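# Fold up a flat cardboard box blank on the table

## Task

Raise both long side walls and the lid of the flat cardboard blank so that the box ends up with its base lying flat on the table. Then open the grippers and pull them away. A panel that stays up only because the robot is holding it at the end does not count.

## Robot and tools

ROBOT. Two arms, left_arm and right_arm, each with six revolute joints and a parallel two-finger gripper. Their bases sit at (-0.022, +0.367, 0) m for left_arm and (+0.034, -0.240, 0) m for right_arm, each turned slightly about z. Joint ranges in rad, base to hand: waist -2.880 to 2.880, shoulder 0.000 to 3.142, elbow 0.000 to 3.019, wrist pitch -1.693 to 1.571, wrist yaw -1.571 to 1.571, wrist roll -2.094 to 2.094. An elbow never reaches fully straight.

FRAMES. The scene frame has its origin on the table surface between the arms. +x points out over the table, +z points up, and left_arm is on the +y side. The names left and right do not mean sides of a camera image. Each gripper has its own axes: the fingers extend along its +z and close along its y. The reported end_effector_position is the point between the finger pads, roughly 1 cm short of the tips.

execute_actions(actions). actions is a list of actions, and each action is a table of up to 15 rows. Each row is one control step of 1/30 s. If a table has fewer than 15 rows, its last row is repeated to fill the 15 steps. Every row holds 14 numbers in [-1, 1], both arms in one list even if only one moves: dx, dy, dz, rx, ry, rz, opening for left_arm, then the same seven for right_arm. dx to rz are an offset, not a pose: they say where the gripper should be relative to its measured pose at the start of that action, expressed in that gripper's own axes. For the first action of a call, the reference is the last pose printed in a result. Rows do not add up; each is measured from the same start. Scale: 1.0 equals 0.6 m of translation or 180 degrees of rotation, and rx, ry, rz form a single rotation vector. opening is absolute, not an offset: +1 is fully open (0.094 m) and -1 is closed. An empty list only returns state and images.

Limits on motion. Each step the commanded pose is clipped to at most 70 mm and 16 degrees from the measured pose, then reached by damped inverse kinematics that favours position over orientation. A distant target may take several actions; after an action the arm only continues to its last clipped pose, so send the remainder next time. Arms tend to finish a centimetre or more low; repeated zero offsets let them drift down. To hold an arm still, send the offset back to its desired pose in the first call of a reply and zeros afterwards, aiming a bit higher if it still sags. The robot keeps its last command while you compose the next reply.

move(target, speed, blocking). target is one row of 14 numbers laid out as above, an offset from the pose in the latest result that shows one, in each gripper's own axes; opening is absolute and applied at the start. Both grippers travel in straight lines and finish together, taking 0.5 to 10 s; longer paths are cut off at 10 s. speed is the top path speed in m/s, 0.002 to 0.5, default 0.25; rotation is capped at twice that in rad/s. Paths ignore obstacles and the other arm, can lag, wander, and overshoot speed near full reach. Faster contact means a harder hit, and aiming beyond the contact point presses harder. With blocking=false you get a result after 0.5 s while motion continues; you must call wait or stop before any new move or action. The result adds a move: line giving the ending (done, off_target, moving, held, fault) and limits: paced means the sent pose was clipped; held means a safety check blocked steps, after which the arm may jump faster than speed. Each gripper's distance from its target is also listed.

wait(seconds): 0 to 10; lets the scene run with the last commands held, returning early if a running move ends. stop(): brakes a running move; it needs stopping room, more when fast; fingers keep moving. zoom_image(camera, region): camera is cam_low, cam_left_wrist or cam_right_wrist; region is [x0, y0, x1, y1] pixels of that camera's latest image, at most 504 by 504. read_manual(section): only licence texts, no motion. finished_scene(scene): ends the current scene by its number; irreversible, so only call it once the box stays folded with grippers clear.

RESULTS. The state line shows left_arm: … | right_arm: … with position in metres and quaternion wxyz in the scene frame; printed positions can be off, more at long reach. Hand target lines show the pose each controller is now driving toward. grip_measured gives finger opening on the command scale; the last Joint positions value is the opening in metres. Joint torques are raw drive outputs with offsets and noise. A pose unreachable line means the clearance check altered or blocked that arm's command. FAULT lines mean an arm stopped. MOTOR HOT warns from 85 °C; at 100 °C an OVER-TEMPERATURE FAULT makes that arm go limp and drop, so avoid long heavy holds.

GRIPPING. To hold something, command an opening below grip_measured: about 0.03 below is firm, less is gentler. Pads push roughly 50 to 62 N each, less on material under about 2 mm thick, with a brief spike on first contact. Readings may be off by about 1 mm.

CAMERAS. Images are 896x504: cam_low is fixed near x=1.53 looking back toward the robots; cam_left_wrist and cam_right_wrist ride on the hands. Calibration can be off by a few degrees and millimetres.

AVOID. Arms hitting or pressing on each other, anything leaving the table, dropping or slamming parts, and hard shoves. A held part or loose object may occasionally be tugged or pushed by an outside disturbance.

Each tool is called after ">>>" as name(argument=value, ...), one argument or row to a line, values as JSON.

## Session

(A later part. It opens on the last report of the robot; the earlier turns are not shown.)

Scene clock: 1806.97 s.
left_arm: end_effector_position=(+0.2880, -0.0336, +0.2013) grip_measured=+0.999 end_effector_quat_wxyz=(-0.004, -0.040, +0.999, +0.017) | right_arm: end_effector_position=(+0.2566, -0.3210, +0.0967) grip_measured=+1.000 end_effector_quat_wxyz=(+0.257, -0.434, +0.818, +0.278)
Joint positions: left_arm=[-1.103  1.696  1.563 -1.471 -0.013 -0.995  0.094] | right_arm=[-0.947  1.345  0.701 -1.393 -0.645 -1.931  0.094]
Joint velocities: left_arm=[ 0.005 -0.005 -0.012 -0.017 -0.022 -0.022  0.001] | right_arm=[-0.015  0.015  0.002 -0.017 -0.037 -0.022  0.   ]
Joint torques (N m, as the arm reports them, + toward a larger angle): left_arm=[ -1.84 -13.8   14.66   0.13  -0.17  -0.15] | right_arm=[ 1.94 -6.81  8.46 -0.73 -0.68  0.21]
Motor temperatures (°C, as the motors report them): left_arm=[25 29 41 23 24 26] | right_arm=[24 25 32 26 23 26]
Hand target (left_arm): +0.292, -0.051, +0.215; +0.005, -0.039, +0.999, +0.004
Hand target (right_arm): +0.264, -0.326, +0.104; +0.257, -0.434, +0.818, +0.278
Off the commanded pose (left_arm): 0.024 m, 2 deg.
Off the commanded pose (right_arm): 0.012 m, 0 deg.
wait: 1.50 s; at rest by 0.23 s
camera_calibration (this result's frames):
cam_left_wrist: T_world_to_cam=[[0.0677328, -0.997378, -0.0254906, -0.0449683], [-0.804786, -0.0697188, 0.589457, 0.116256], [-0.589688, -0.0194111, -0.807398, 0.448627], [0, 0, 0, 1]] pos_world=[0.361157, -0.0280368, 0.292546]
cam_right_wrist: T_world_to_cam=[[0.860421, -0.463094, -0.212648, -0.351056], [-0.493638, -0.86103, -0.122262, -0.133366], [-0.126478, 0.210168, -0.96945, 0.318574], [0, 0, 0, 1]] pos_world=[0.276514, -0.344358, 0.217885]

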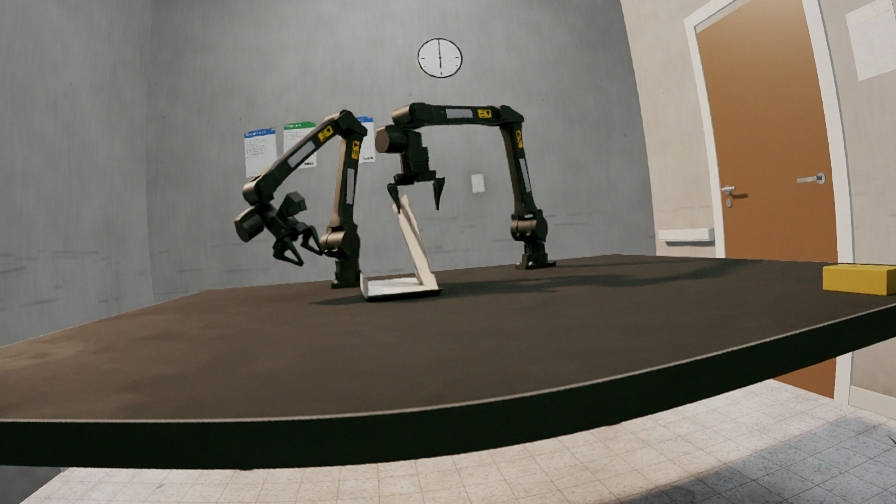

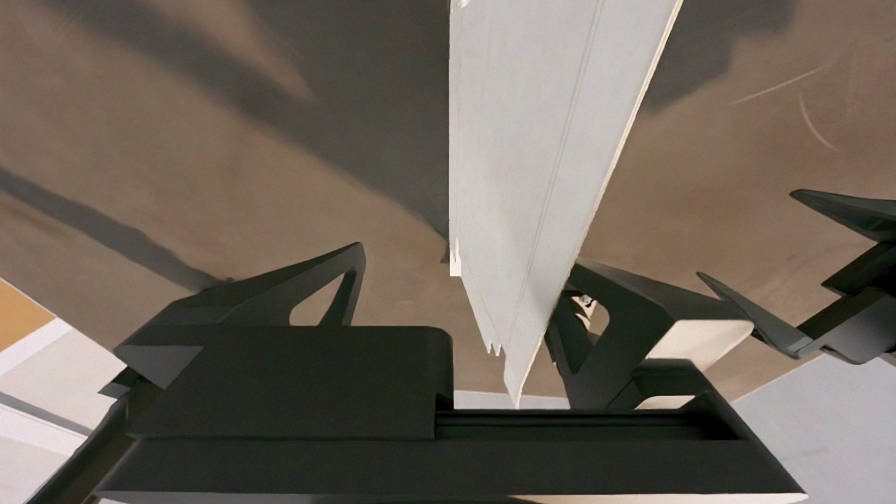

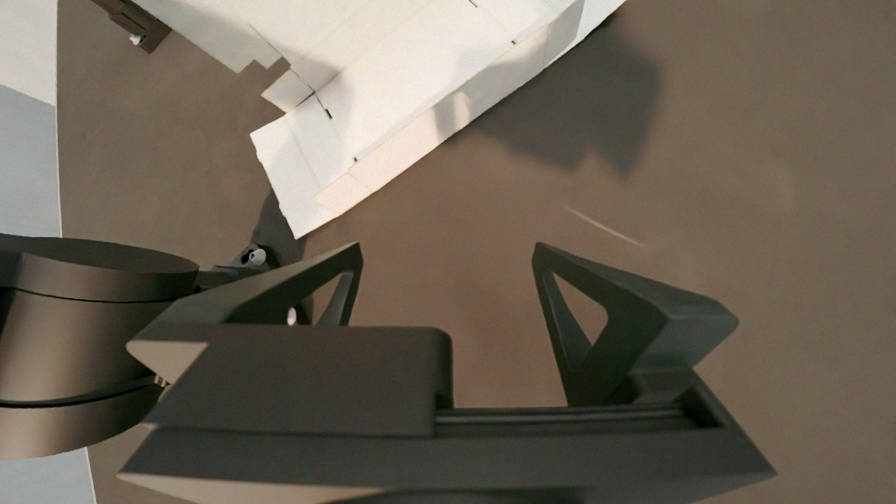

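>>> execute_actions(
  actions=[
    [[-0.004,-0.026,-0.024,0.008,-0.006,0,0.95,-0.01,-0.012,-0.012,0,0,0,1],[-0.004,-0.023,-0.024,0.008,-0.006,0,0.89,-0.01,-0.012,-0.012,0,0,0,1],[-0.005,-0.020,-0.023,0.008,-0.006,0,0.82,-0.01,-0.012,-0.012,0,0,0,1],[-0.005,-0.017,-0.023,0.008,-0.006,0,0.75,-0.01,-0.012,-0.012,0,0,0,1],[-0.005,-0.014,-0.023,0.008,-0.006,0,0.68,-0.01,-0.012,-0.012,0,0,0,1],[-0.006,-0.011,-0.022,0.008,-0.006,0,0.61,-0.01,-0.012,-0.012,0,0,0,1],[-0.006,-0.008,-0.022,0.008,-0.006,0,0.54,-0.01,-0.012,-0.012,0,0,0,1],[-0.006,-0.005,-0.022,0.008,-0.006,0,0.47,-0.01,-0.012,-0.012,0,0,0,1],[-0.006,-0.002,-0.022,0.008,-0.006,0,0.40,-0.01,-0.012,-0.012,0,0,0,1],[-0.007,0.001,-0.021,0.008,-0.006,0,0.33,-0.01,-0.012,-0.012,0,0,0,1],[-0.007,0.004,-0.021,0.008,-0.006,0,0.26,-0.01,-0.012,-0.012,0,0,0,1],[-0.007,0.007,-0.021,0.008,-0.006,0,0.19,-0.01,-0.012,-0.012,0,0,0,1],[-0.007,0.010,-0.021,0.008,-0.006,0,0.12,-0.01,-0.012,-0.012,0,0,0,1],[-0.007,0.013,-0.020,0.008,-0.006,0,0.06,-0.01,-0.012,-0.012,0,0,0,1],[-0.007,0.016,-0.020,0.008,-0.006,0,0.0,-0.01,-0.012,-0.012,0,0,0,1]],
    [[-0.006,0.018,-0.019,0.004,-0.003,0,0,-0.01,-0.012,-0.012,0,0,0,1],[-0.006,0.022,-0.019,0.004,-0.003,0,0,-0.01,-0.012,-0.012,0,0,0,1],[-0.007,0.027,-0.019,0.004,-0.003,0,0,-0.01,-0.012,-0.012,0,0,0,1],[-0.007,0.032,-0.019,0.004,-0.003,0,0,-0.01,-0.012,-0.012,0,0,0,1],[-0.008,0.037,-0.018,0.004,-0.003,0,0,-0.01,-0.012,-0.012,0,0,0,1],[-0.008,0.042,-0.018,0.004,-0.003,0,0,-0.01,-0.012,-0.012,0,0,0,1],[-0.009,0.047,-0.018,0.004,-0.003,0,0,-0.01,-0.012,-0.012,0,0,0,1],[-0.009,0.052,-0.018,0.004,-0.003,0,0,-0.01,-0.012,-0.012,0,0,0,1],[-0.010,0.057,-0.017,0.004,-0.003,0,0,-0.01,-0.012,-0.012,0,0,0,1],[-0.010,0.062,-0.017,0.004,-0.003,0,0,-0.01,-0.012,-0.012,0,0,0,1],[-0.011,0.067,-0.017,0.004,-0.003,0,0,-0.01,-0.012,-0.012,0,0,0,1],[-0.011,0.071,-0.017,0.004,-0.003,0,0,-0.01,-0.012,-0.012,0,0,0,1],[-0.012,0.075,-0.016,0.004,-0.003,0,0,-0.01,-0.012,-0.012,0,0,0,1],[-0.012,0.078,-0.016,0.004,-0.003,0,0,-0.01,-0.012,-0.012,0,0,0,1],[-0.012,0.080,-0.016,0.004,-0.003,0,0,-0.01,-0.012,-0.012,0,0,0,1]],
  ],
)

>>> wait(
  seconds=1.5,
)

>>> zoom_image(
  camera="cam_low",
  region=[350, 170, 480, 310],
)

Scene clock: 1861.37 s.
left_arm: end_effector_position=(+0.2873, +0.0065, +0.1961) grip_measured=+0.002 end_effector_quat_wxyz=(-0.014, -0.044, +0.998, +0.029) | right_arm: end_effector_position=(+0.2566, -0.3210, +0.0967) grip_measured=+1.000 end_effector_quat_wxyz=(+0.257, -0.434, +0.818, +0.278)
Joint positions: left_arm=[-1.053  1.636  1.472 -1.471 -0.013 -0.954  0.047] | right_arm=[-0.947  1.345  0.701 -1.393 -0.645 -1.931  0.094]
Joint velocities: left_arm=[ 0.112 -0.181 -0.1   -0.002  0.037  0.154 -0.001] | right_arm=[ 0.015 -0.024  0.002 -0.017  0.022  0.051  0.   ]
Joint torques (N m, as the arm reports them, + toward a larger angle): left_arm=[  0.02 -15.99   8.82   1.15  -0.39   0.14] | right_arm=[ 1.95 -6.8   8.46 -0.73 -0.68  0.21]
Motor temperatures (°C, as the motors report them): left_arm=[25 30 44 23 24 26] | right_arm=[24 26 32 26 23 26]
Hand target (left_arm): +0.292, +0.015, +0.211; +0.000, -0.040, +0.999, +0.013
Hand target (right_arm): +0.264, -0.326, +0.104; +0.257, -0.434, +0.818, +0.278
Off the commanded pose (left_arm): 0.018 m, 3 deg.
Off the commanded pose (right_arm): 0.012 m, 0 deg.
camera_calibration (this result's frames):
cam_left_wrist: T_world_to_cam=[[0.0764779, -0.99581, -0.0501399, -0.00270702], [-0.791282, -0.0912129, 0.60461, 0.114885], [-0.60665, -0.00656447, -0.794942, 0.447142], [0, 0, 0, 1]] pos_world=[0.362372, 0.0107186, 0.285856]
cam_right_wrist: T_world_to_cam=[[0.860421, -0.463094, -0.212648, -0.351056], [-0.493638, -0.86103, -0.122262, -0.133366], [-0.126478, 0.210168, -0.96945, 0.318574], [0, 0, 0, 1]] pos_world=[0.276514, -0.344358, 0.217885]

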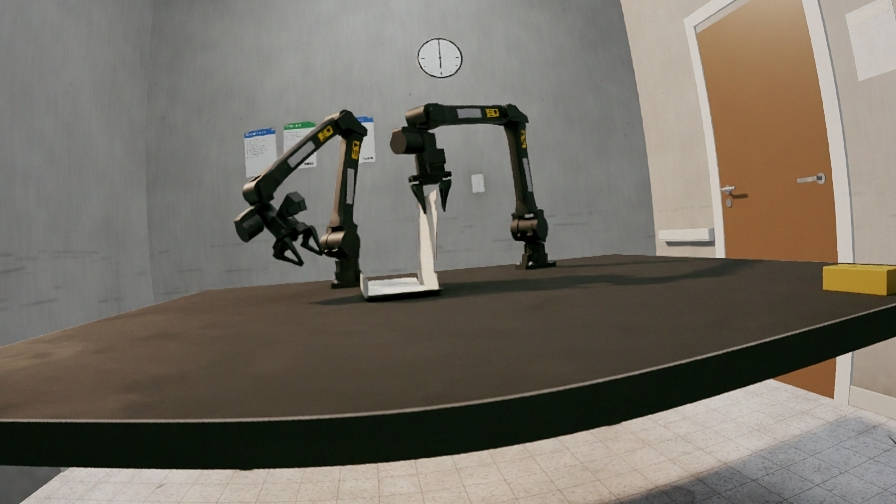

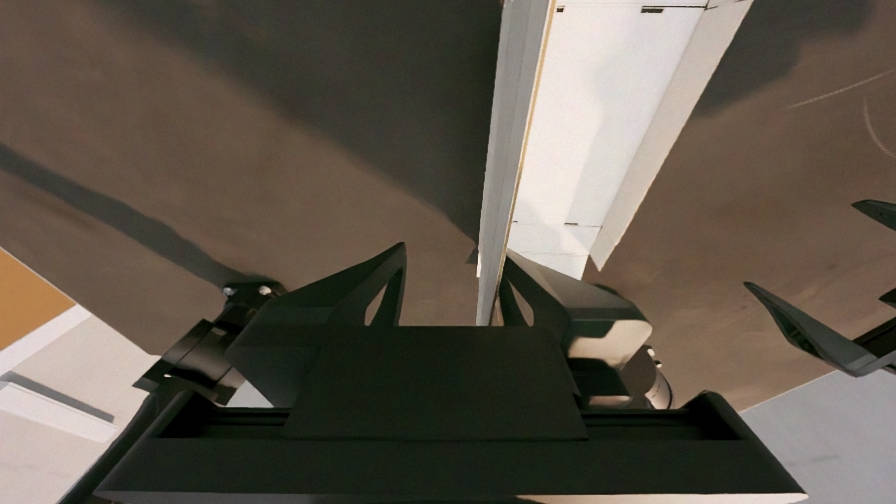

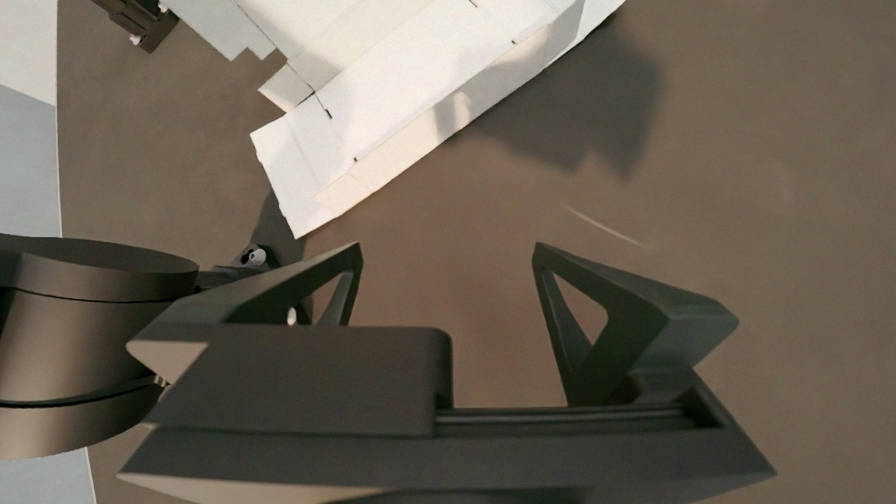

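Scene clock: 1862.87 s.
left_arm: end_effector_position=(+0.2890, +0.0109, +0.2014) grip_measured=+0.002 end_effector_quat_wxyz=(-0.011, -0.042, +0.999, +0.025) | right_arm: end_effector_position=(+0.2566, -0.3210, +0.0967) grip_measured=+1.000 end_effector_quat_wxyz=(+0.257, -0.434, +0.818, +0.278)
Joint positions: left_arm=[-1.044  1.621  1.467 -1.469 -0.013 -0.941  0.047] | right_arm=[-0.947  1.345  0.701 -1.393 -0.645 -1.931  0.094]
Joint velocities: left_arm=[-0.005 -0.005  0.007 -0.002 -0.037  0.007  0.001] | right_arm=[-0.024 -0.005 -0.017 -0.002 -0.007  0.037  0.   ]
Joint torques (N m, as the arm reports them, + toward a larger angle): left_arm=[ -0.38 -15.42   8.69   1.01  -0.39   0.15] | right_arm=[ 1.89 -6.86  8.44 -0.73 -0.68  0.21]
Motor temperatures (°C, as the motors report them): left_arm=[25 30 43 23 24 26] | right_arm=[24 26 32 26 23 26]
Hand target (left_arm): +0.291, +0.015, +0.211; +0.000, -0.039, +0.999, +0.013
Hand target (right_arm): +0.264, -0.326, +0.104; +0.257, -0.434, +0.818, +0.278
Off the commanded pose (left_arm): 0.012 m, 2 deg.
Off the commanded pose (right_arm): 0.012 m, 0 deg.
wait: 1.50 s; at rest by 0.30 s
camera_calibration (this result's frames):
cam_left_wrist: T_world_to_cam=[[0.0722678, -0.996583, -0.0400084, 0.000992709], [-0.796041, -0.0818003, 0.599689, 0.115723], [-0.600912, -0.0114899, -0.799232, 0.451643], [0, 0, 0, 1]] pos_world=[0.363446, 0.0156448, 0.29161]
cam_right_wrist: T_world_to_cam=[[0.860421, -0.463094, -0.212648, -0.351056], [-0.493638, -0.86103, -0.122262, -0.133366], [-0.126478, 0.210168, -0.96945, 0.318574], [0, 0, 0, 1]] pos_world=[0.276514, -0.344358, 0.217885]

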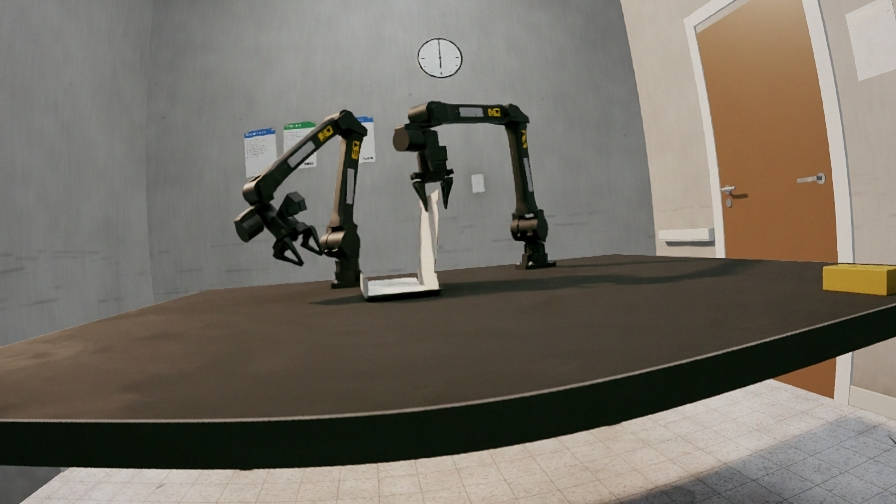

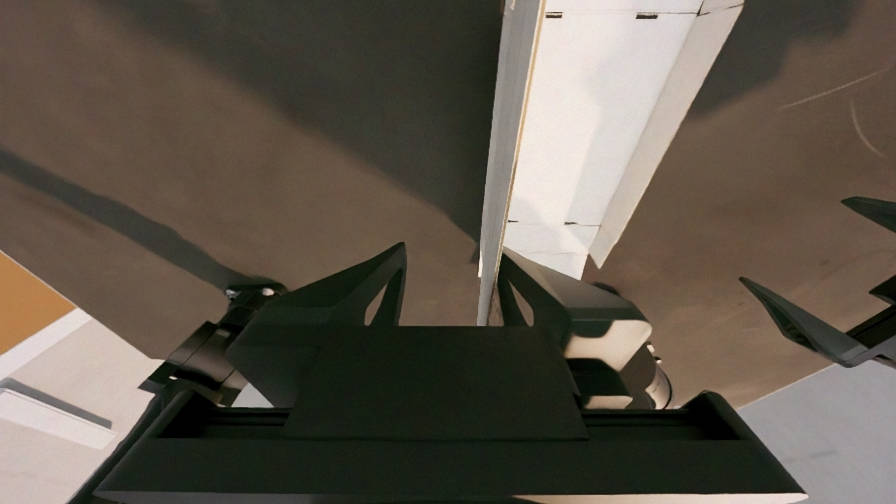

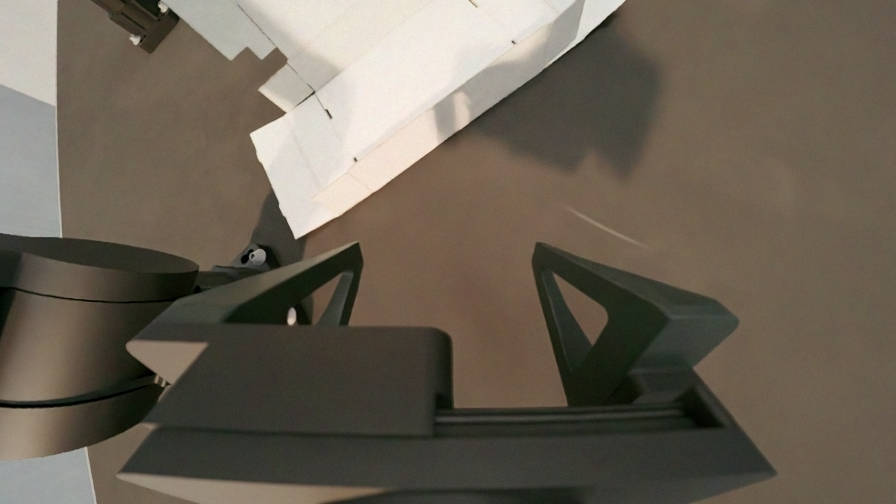

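Region (350, 170, 480, 310) of cam_low's 896x504 image, scaled by 3.600, with more detail than that image has; it fills the left 468 columns of this view, and the rest is white.

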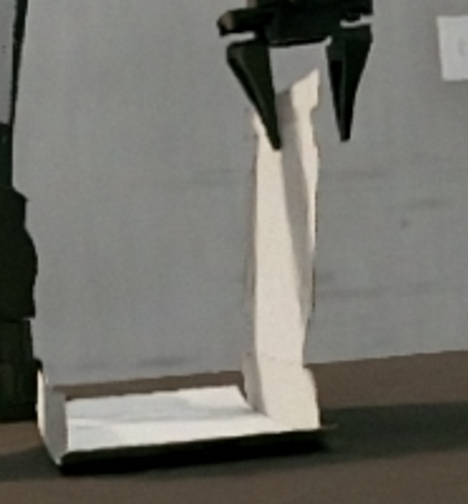

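>>> wait(
  seconds=10,
)

>>> execute_actions(
  actions=[
    [[-0.004,0.006,-0.016,0.008,-0.007,0,0.05,-0.01,-0.012,-0.012,0,0,0,1],[-0.004,0.006,-0.016,0.008,-0.007,0,0.11,-0.01,-0.012,-0.012,0,0,0,1],[-0.004,0.006,-0.016,0.008,-0.007,0,0.18,-0.01,-0.012,-0.012,0,0,0,1],[-0.004,0.006,-0.016,0.008,-0.007,0,0.25,-0.01,-0.012,-0.012,0,0,0,1],[-0.004,0.006,-0.016,0.008,-0.007,0,0.32,-0.01,-0.012,-0.012,0,0,0,1],[-0.004,0.006,-0.016,0.008,-0.007,0,0.39,-0.01,-0.012,-0.012,0,0,0,1],[-0.004,0.006,-0.016,0.008,-0.007,0,0.46,-0.01,-0.012,-0.012,0,0,0,1],[-0.004,0.006,-0.016,0.008,-0.007,0,0.53,-0.01,-0.012,-0.012,0,0,0,1],[-0.004,0.006,-0.016,0.008,-0.007,0,0.60,-0.01,-0.012,-0.012,0,0,0,1],[-0.004,0.006,-0.016,0.008,-0.007,0,0.67,-0.01,-0.012,-0.012,0,0,0,1],[-0.004,0.006,-0.016,0.008,-0.007,0,0.74,-0.01,-0.012,-0.012,0,0,0,1],[-0.004,0.006,-0.016,0.008,-0.007,0,0.81,-0.01,-0.012,-0.012,0,0,0,1],[-0.004,0.006,-0.016,0.008,-0.007,0,0.88,-0.01,-0.012,-0.012,0,0,0,1],[-0.004,0.006,-0.016,0.008,-0.007,0,0.94,-0.01,-0.012,-0.012,0,0,0,1],[-0.004,0.006,-0.016,0.008,-0.007,0,1,-0.01,-0.012,-0.012,0,0,0,1]],
  ],
)

>>> wait(
  seconds=1.5,
)

>>> zoom_image(
  camera="cam_low",
  region=[350, 170, 480, 310],
)

Scene clock: 1889.70 s.
left_arm: end_effector_position=(+0.2890, +0.0109, +0.2014) grip_measured=+0.002 end_effector_quat_wxyz=(-0.011, -0.042, +0.999, +0.025) | right_arm: end_effector_position=(+0.2566, -0.3210, +0.0967) grip_measured=+1.000 end_effector_quat_wxyz=(+0.257, -0.434, +0.818, +0.278)
Joint positions: left_arm=[-1.044  1.621  1.467 -1.469 -0.013 -0.941  0.047] | right_arm=[-0.947  1.345  0.701 -1.393 -0.645 -1.931  0.094]
Joint velocities: left_arm=[-0.015 -0.005  0.002 -0.012 -0.037 -0.051 -0.   ] | right_arm=[ 0.015 -0.005 -0.012 -0.002  0.007  0.081  0.   ]
Joint torques (N m, as the arm reports them, + toward a larger angle): left_arm=[ -0.26 -15.68   8.64   0.92  -0.38   0.11] | right_arm=[ 1.94 -6.8   8.46 -0.73 -0.68  0.21]
Motor temperatures (°C, as the motors report them): left_arm=[25 30 40 23 24 26] | right_arm=[24 26 32 26 23 26]
Hand target (left_arm): +0.291, +0.015, +0.211; +0.000, -0.039, +0.999, +0.013
Hand target (right_arm): +0.264, -0.326, +0.104; +0.257, -0.434, +0.818, +0.278
Off the commanded pose (left_arm): 0.012 m, 2 deg.
Off the commanded pose (right_arm): 0.012 m, 0 deg.
wait: 10.00 s; at rest from the start
camera_calibration (this result's frames):
cam_left_wrist: T_world_to_cam=[[0.0722678, -0.996583, -0.0400084, 0.000992709], [-0.796041, -0.0818003, 0.599689, 0.115723], [-0.600912, -0.0114899, -0.799232, 0.451643], [0, 0, 0, 1]] pos_world=[0.363446, 0.0156448, 0.29161]
cam_right_wrist: T_world_to_cam=[[0.860421, -0.463094, -0.212648, -0.351056], [-0.493638, -0.86103, -0.122262, -0.133366], [-0.126478, 0.210168, -0.96945, 0.318574], [0, 0, 0, 1]] pos_world=[0.276514, -0.344358, 0.217885]

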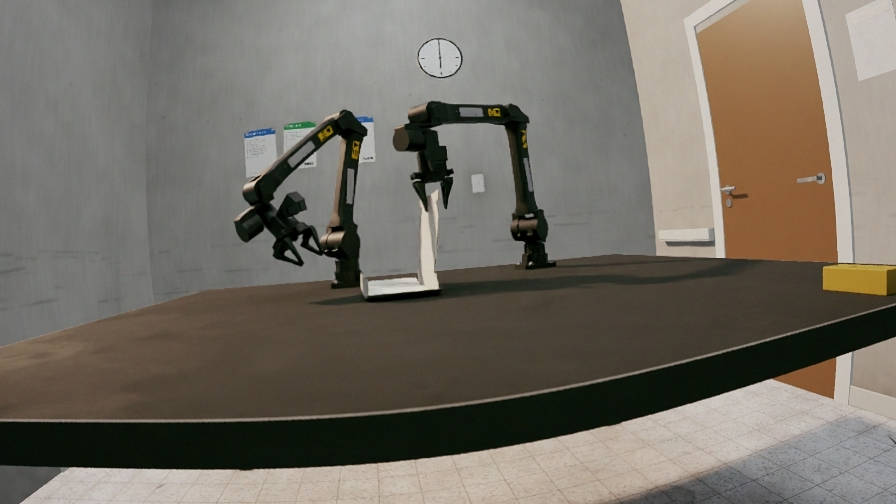

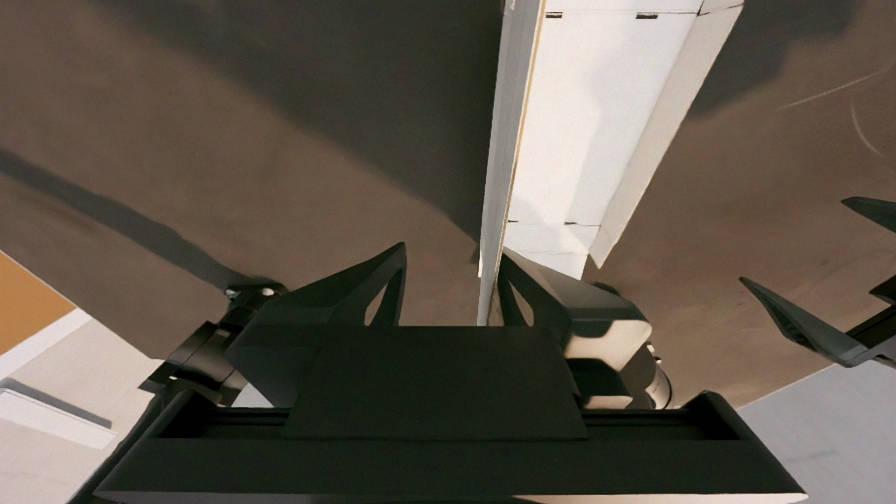

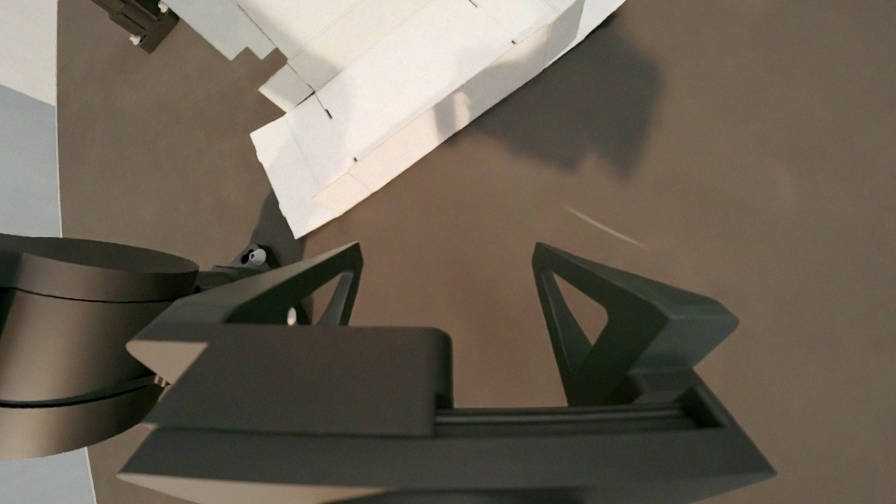

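Scene clock: 1890.20 s.
left_arm: end_effector_position=(+0.2893, +0.0107, +0.2014) grip_measured=+0.970 end_effector_quat_wxyz=(-0.010, -0.042, +0.999, +0.024) | right_arm: end_effector_position=(+0.2566, -0.3210, +0.0967) grip_measured=+1.000 end_effector_quat_wxyz=(+0.257, -0.434, +0.818, +0.278)
Joint positions: left_arm=[-1.044  1.621  1.467 -1.468 -0.013 -0.941  0.093] | right_arm=[-0.947  1.345  0.701 -1.393 -0.645 -1.931  0.094]
Joint velocities: left_arm=[ 0.005  0.005  0.007 -0.007 -0.022  0.037  0.06 ] | right_arm=[-0.024 -0.005  0.002 -0.012 -0.081  0.037  0.   ]
Joint torques (N m, as the arm reports them, + toward a larger angle): left_arm=[ -0.9  -15.17   8.67   1.08  -0.38   0.04] | right_arm=[ 1.92 -6.79  8.45 -0.74 -0.68  0.21]
Motor temperatures (°C, as the motors report them): left_arm=[25 30 40 23 24 26] | right_arm=[24 26 32 26 23 26]
Hand target (left_arm): +0.291, +0.014, +0.211; +0.000, -0.042, +0.999, +0.012
Hand target (right_arm): +0.264, -0.326, +0.104; +0.257, -0.434, +0.818, +0.278
Off the commanded pose (left_arm): 0.011 m, 2 deg.
Off the commanded pose (right_arm): 0.012 m, 0 deg.
camera_calibration (this result's frames):
cam_left_wrist: T_world_to_cam=[[0.0723072, -0.996628, -0.0387871, 0.000435236], [-0.79664, -0.0811093, 0.598987, 0.116214], [-0.600113, -0.0124117, -0.799819, 0.451669], [0, 0, 0, 1]] pos_world=[0.363602, 0.0154658, 0.291659]
cam_right_wrist: T_world_to_cam=[[0.860421, -0.463094, -0.212648, -0.351056], [-0.493638, -0.86103, -0.122262, -0.133366], [-0.126478, 0.210168, -0.96945, 0.318574], [0, 0, 0, 1]] pos_world=[0.276514, -0.344358, 0.217885]

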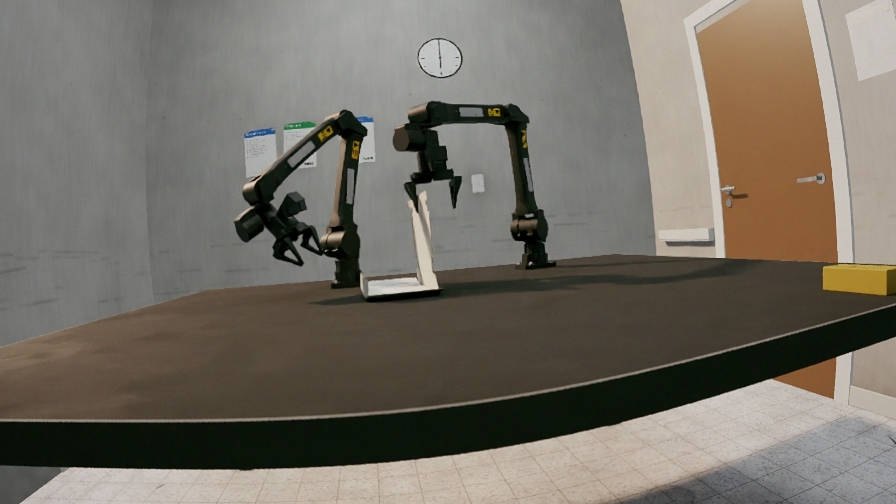

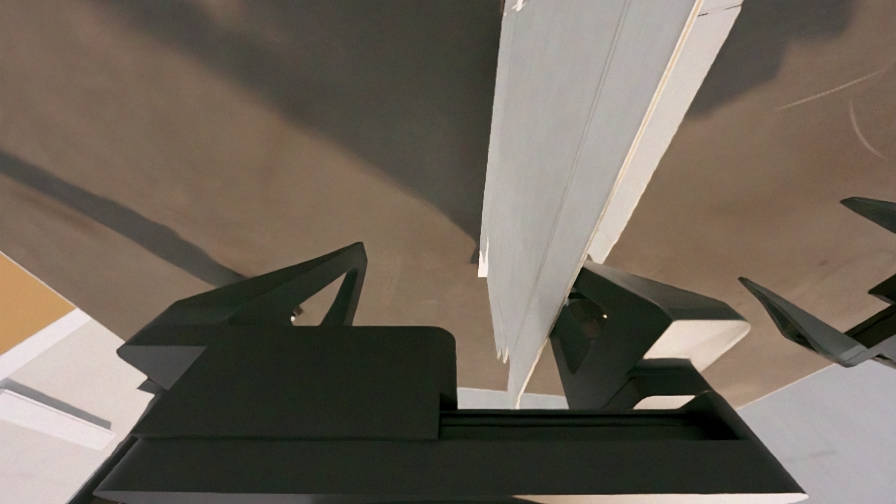

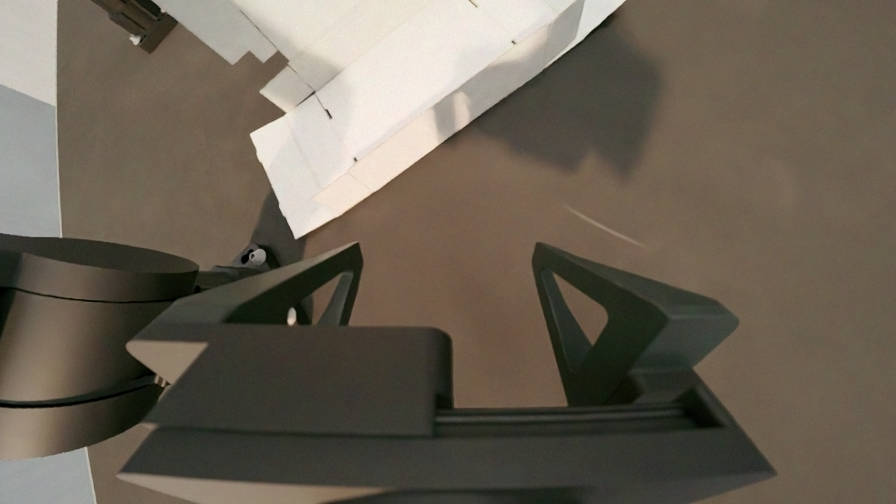

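Scene clock: 1891.70 s.
left_arm: end_effector_position=(+0.2893, +0.0107, +0.2014) grip_measured=+0.999 end_effector_quat_wxyz=(-0.010, -0.042, +0.999, +0.024) | right_arm: end_effector_position=(+0.2566, -0.3210, +0.0967) grip_measured=+1.000 end_effector_quat_wxyz=(+0.257, -0.434, +0.818, +0.278)
Joint positions: left_arm=[-1.044  1.621  1.467 -1.468 -0.013 -0.941  0.094] | right_arm=[-0.947  1.345  0.701 -1.393 -0.645 -1.931  0.094]
Joint velocities: left_arm=[ 0.005 -0.005 -0.002  0.002 -0.081  0.051 -0.   ] | right_arm=[ 0.015  0.005 -0.017 -0.007  0.007  0.066  0.   ]
Joint torques (N m, as the arm reports them, + toward a larger angle): left_arm=[ -0.28 -15.77   8.7    1.12  -0.38   0.08] | right_arm=[ 1.9  -6.81  8.46 -0.75 -0.68  0.21]
Motor temperatures (°C, as the motors report them): left_arm=[25 30 40 23 24 26] | right_arm=[24 26 32 26 23 26]
Hand target (left_arm): +0.291, +0.014, +0.211; +0.000, -0.042, +0.999, +0.012
Hand target (right_arm): +0.264, -0.326, +0.104; +0.257, -0.434, +0.818, +0.278
Off the commanded pose (left_arm): 0.011 m, 2 deg.
Off the commanded pose (right_arm): 0.012 m, 0 deg.
wait: 1.50 s; at rest by 0.20 s
camera_calibration (this result's frames):
cam_left_wrist: T_world_to_cam=[[0.0723072, -0.996628, -0.0387871, 0.000435236], [-0.79664, -0.0811093, 0.598987, 0.116214], [-0.600113, -0.0124117, -0.799819, 0.451669], [0, 0, 0, 1]] pos_world=[0.363602, 0.0154658, 0.291659]
cam_right_wrist: T_world_to_cam=[[0.860421, -0.463094, -0.212648, -0.351056], [-0.493638, -0.86103, -0.122262, -0.133366], [-0.126478, 0.210168, -0.96945, 0.318574], [0, 0, 0, 1]] pos_world=[0.276514, -0.344358, 0.217885]

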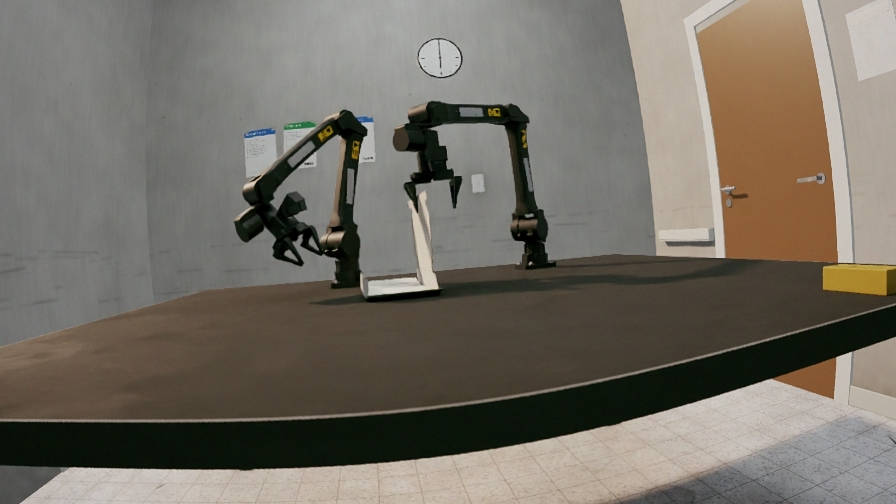

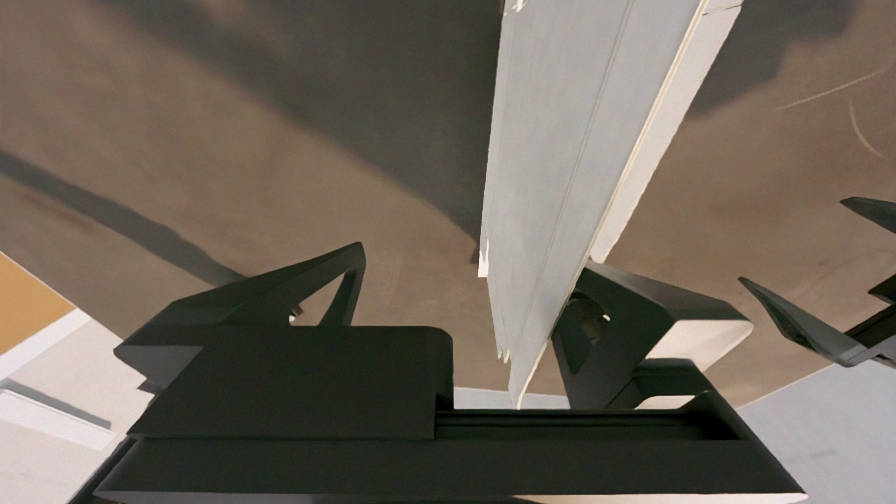

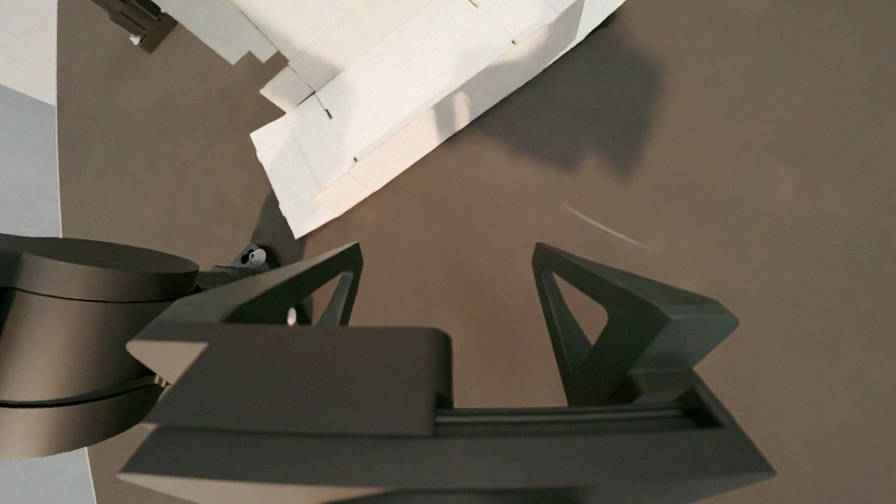

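Region (350, 170, 480, 310) of cam_low's 896x504 image, scaled by 3.600, with more detail than that image has; it fills the left 468 columns of this view, and the rest is white.

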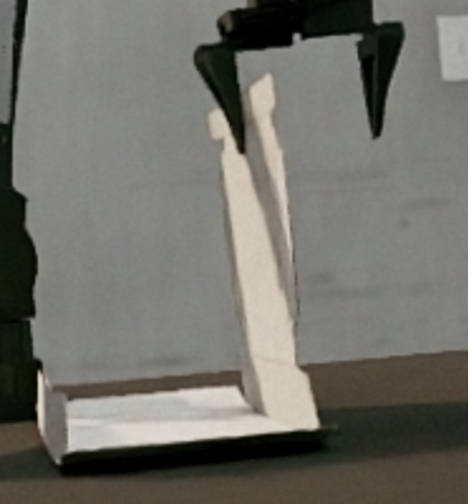

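>>> move(
  target=[-0.006,0.039,-0.009,0.060,-0.007,0,1,-0.175,0.107,0.201,-0.061,0.064,-0.191,1],
  speed=0.25,
)

>>> zoom_image(
  camera="cam_low",
  region=[300, 130, 500, 310],
)

Scene clock: 1983.73 s.
left_arm: end_effector_position=(+0.2878, +0.0298, +0.1966) grip_measured=+0.999 end_effector_quat_wxyz=(-0.009, -0.044, +0.997, -0.055) | right_arm: end_effector_position=(+0.2699, -0.1526, +0.0885) grip_measured=+1.000 end_effector_quat_wxyz=(-0.190, +0.704, -0.645, -0.228)
Joint positions: left_arm=[-0.982  1.508  1.319 -1.312  0.086 -0.886  0.094] | right_arm=[-0.186  1.162  0.606 -1.131 -0.594 -1.729  0.094]
Joint velocities: left_arm=[-0.005 -0.005 -0.002 -0.027  0.051 -0.037 -0.   ] | right_arm=[-0.015 -0.005  0.007  0.007 -0.037  0.007  0.   ]
Joint torques (N m, as the arm reports them, + toward a larger angle): left_arm=[ -0.15 -14.12   8.88   1.22   0.05   0.12] | right_arm=[ 1.34 -7.44  7.26  0.92 -0.46  0.27]
Motor temperatures (°C, as the motors report them): left_arm=[25 31 39 23 24 26] | right_arm=[24 26 32 26 23 26]
Hand target (left_arm): +0.291, +0.034, +0.207; +0.003, -0.043, +0.997, -0.070
Hand target (right_arm): +0.276, -0.154, +0.094; -0.200, +0.703, -0.648, -0.215
Off the commanded pose (left_arm): 0.012 m, 2 deg.
Off the commanded pose (right_arm): 0.009 m, 2 deg.
move: off_target (left_arm)
camera_calibration (this result's frames):
cam_left_wrist: T_world_to_cam=[[0.0783788, -0.989901, 0.118122, -0.0133476], [-0.802679, 0.00760743, 0.596363, 0.119108], [-0.591239, -0.141556, -0.793976, 0.447363], [0, 0, 0, 1]] pos_world=[0.36115, 0.0492082, 0.285741]
cam_right_wrist: T_world_to_cam=[[0.994177, 0.107395, -0.00881041, -0.253302], [0.107555, -0.99399, 0.0203927, -0.178032], [-0.00656739, -0.0212216, -0.999753, 0.211989], [0, 0, 0, 1]] pos_world=[0.272368, -0.14526, 0.213336]

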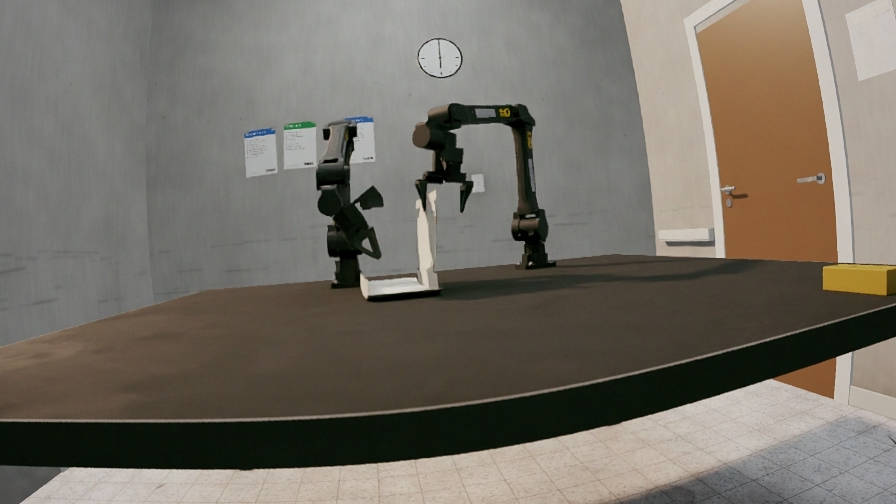

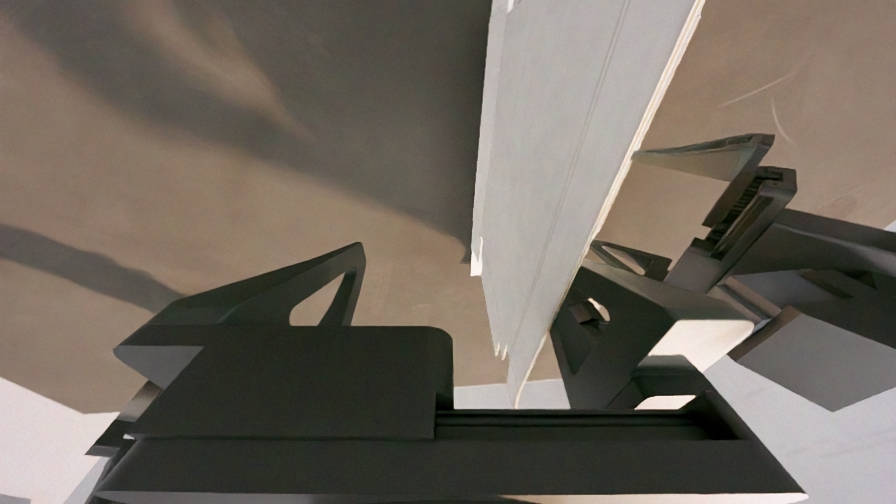

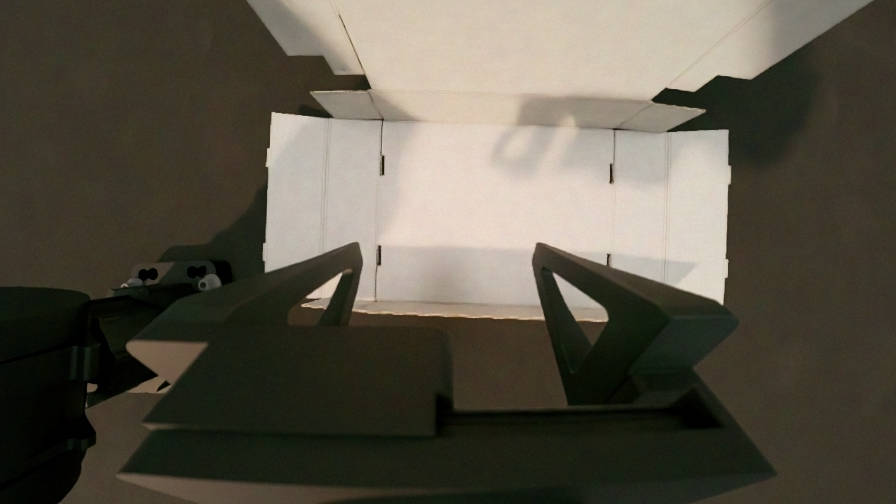

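Region (300, 130, 500, 310) of cam_low's 896x504 image, scaled by 2.520, with more detail than that image has; it fills the top 454 rows of this view, and the rest is white.

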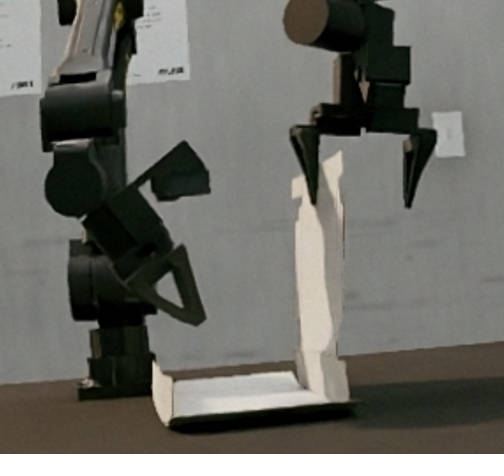

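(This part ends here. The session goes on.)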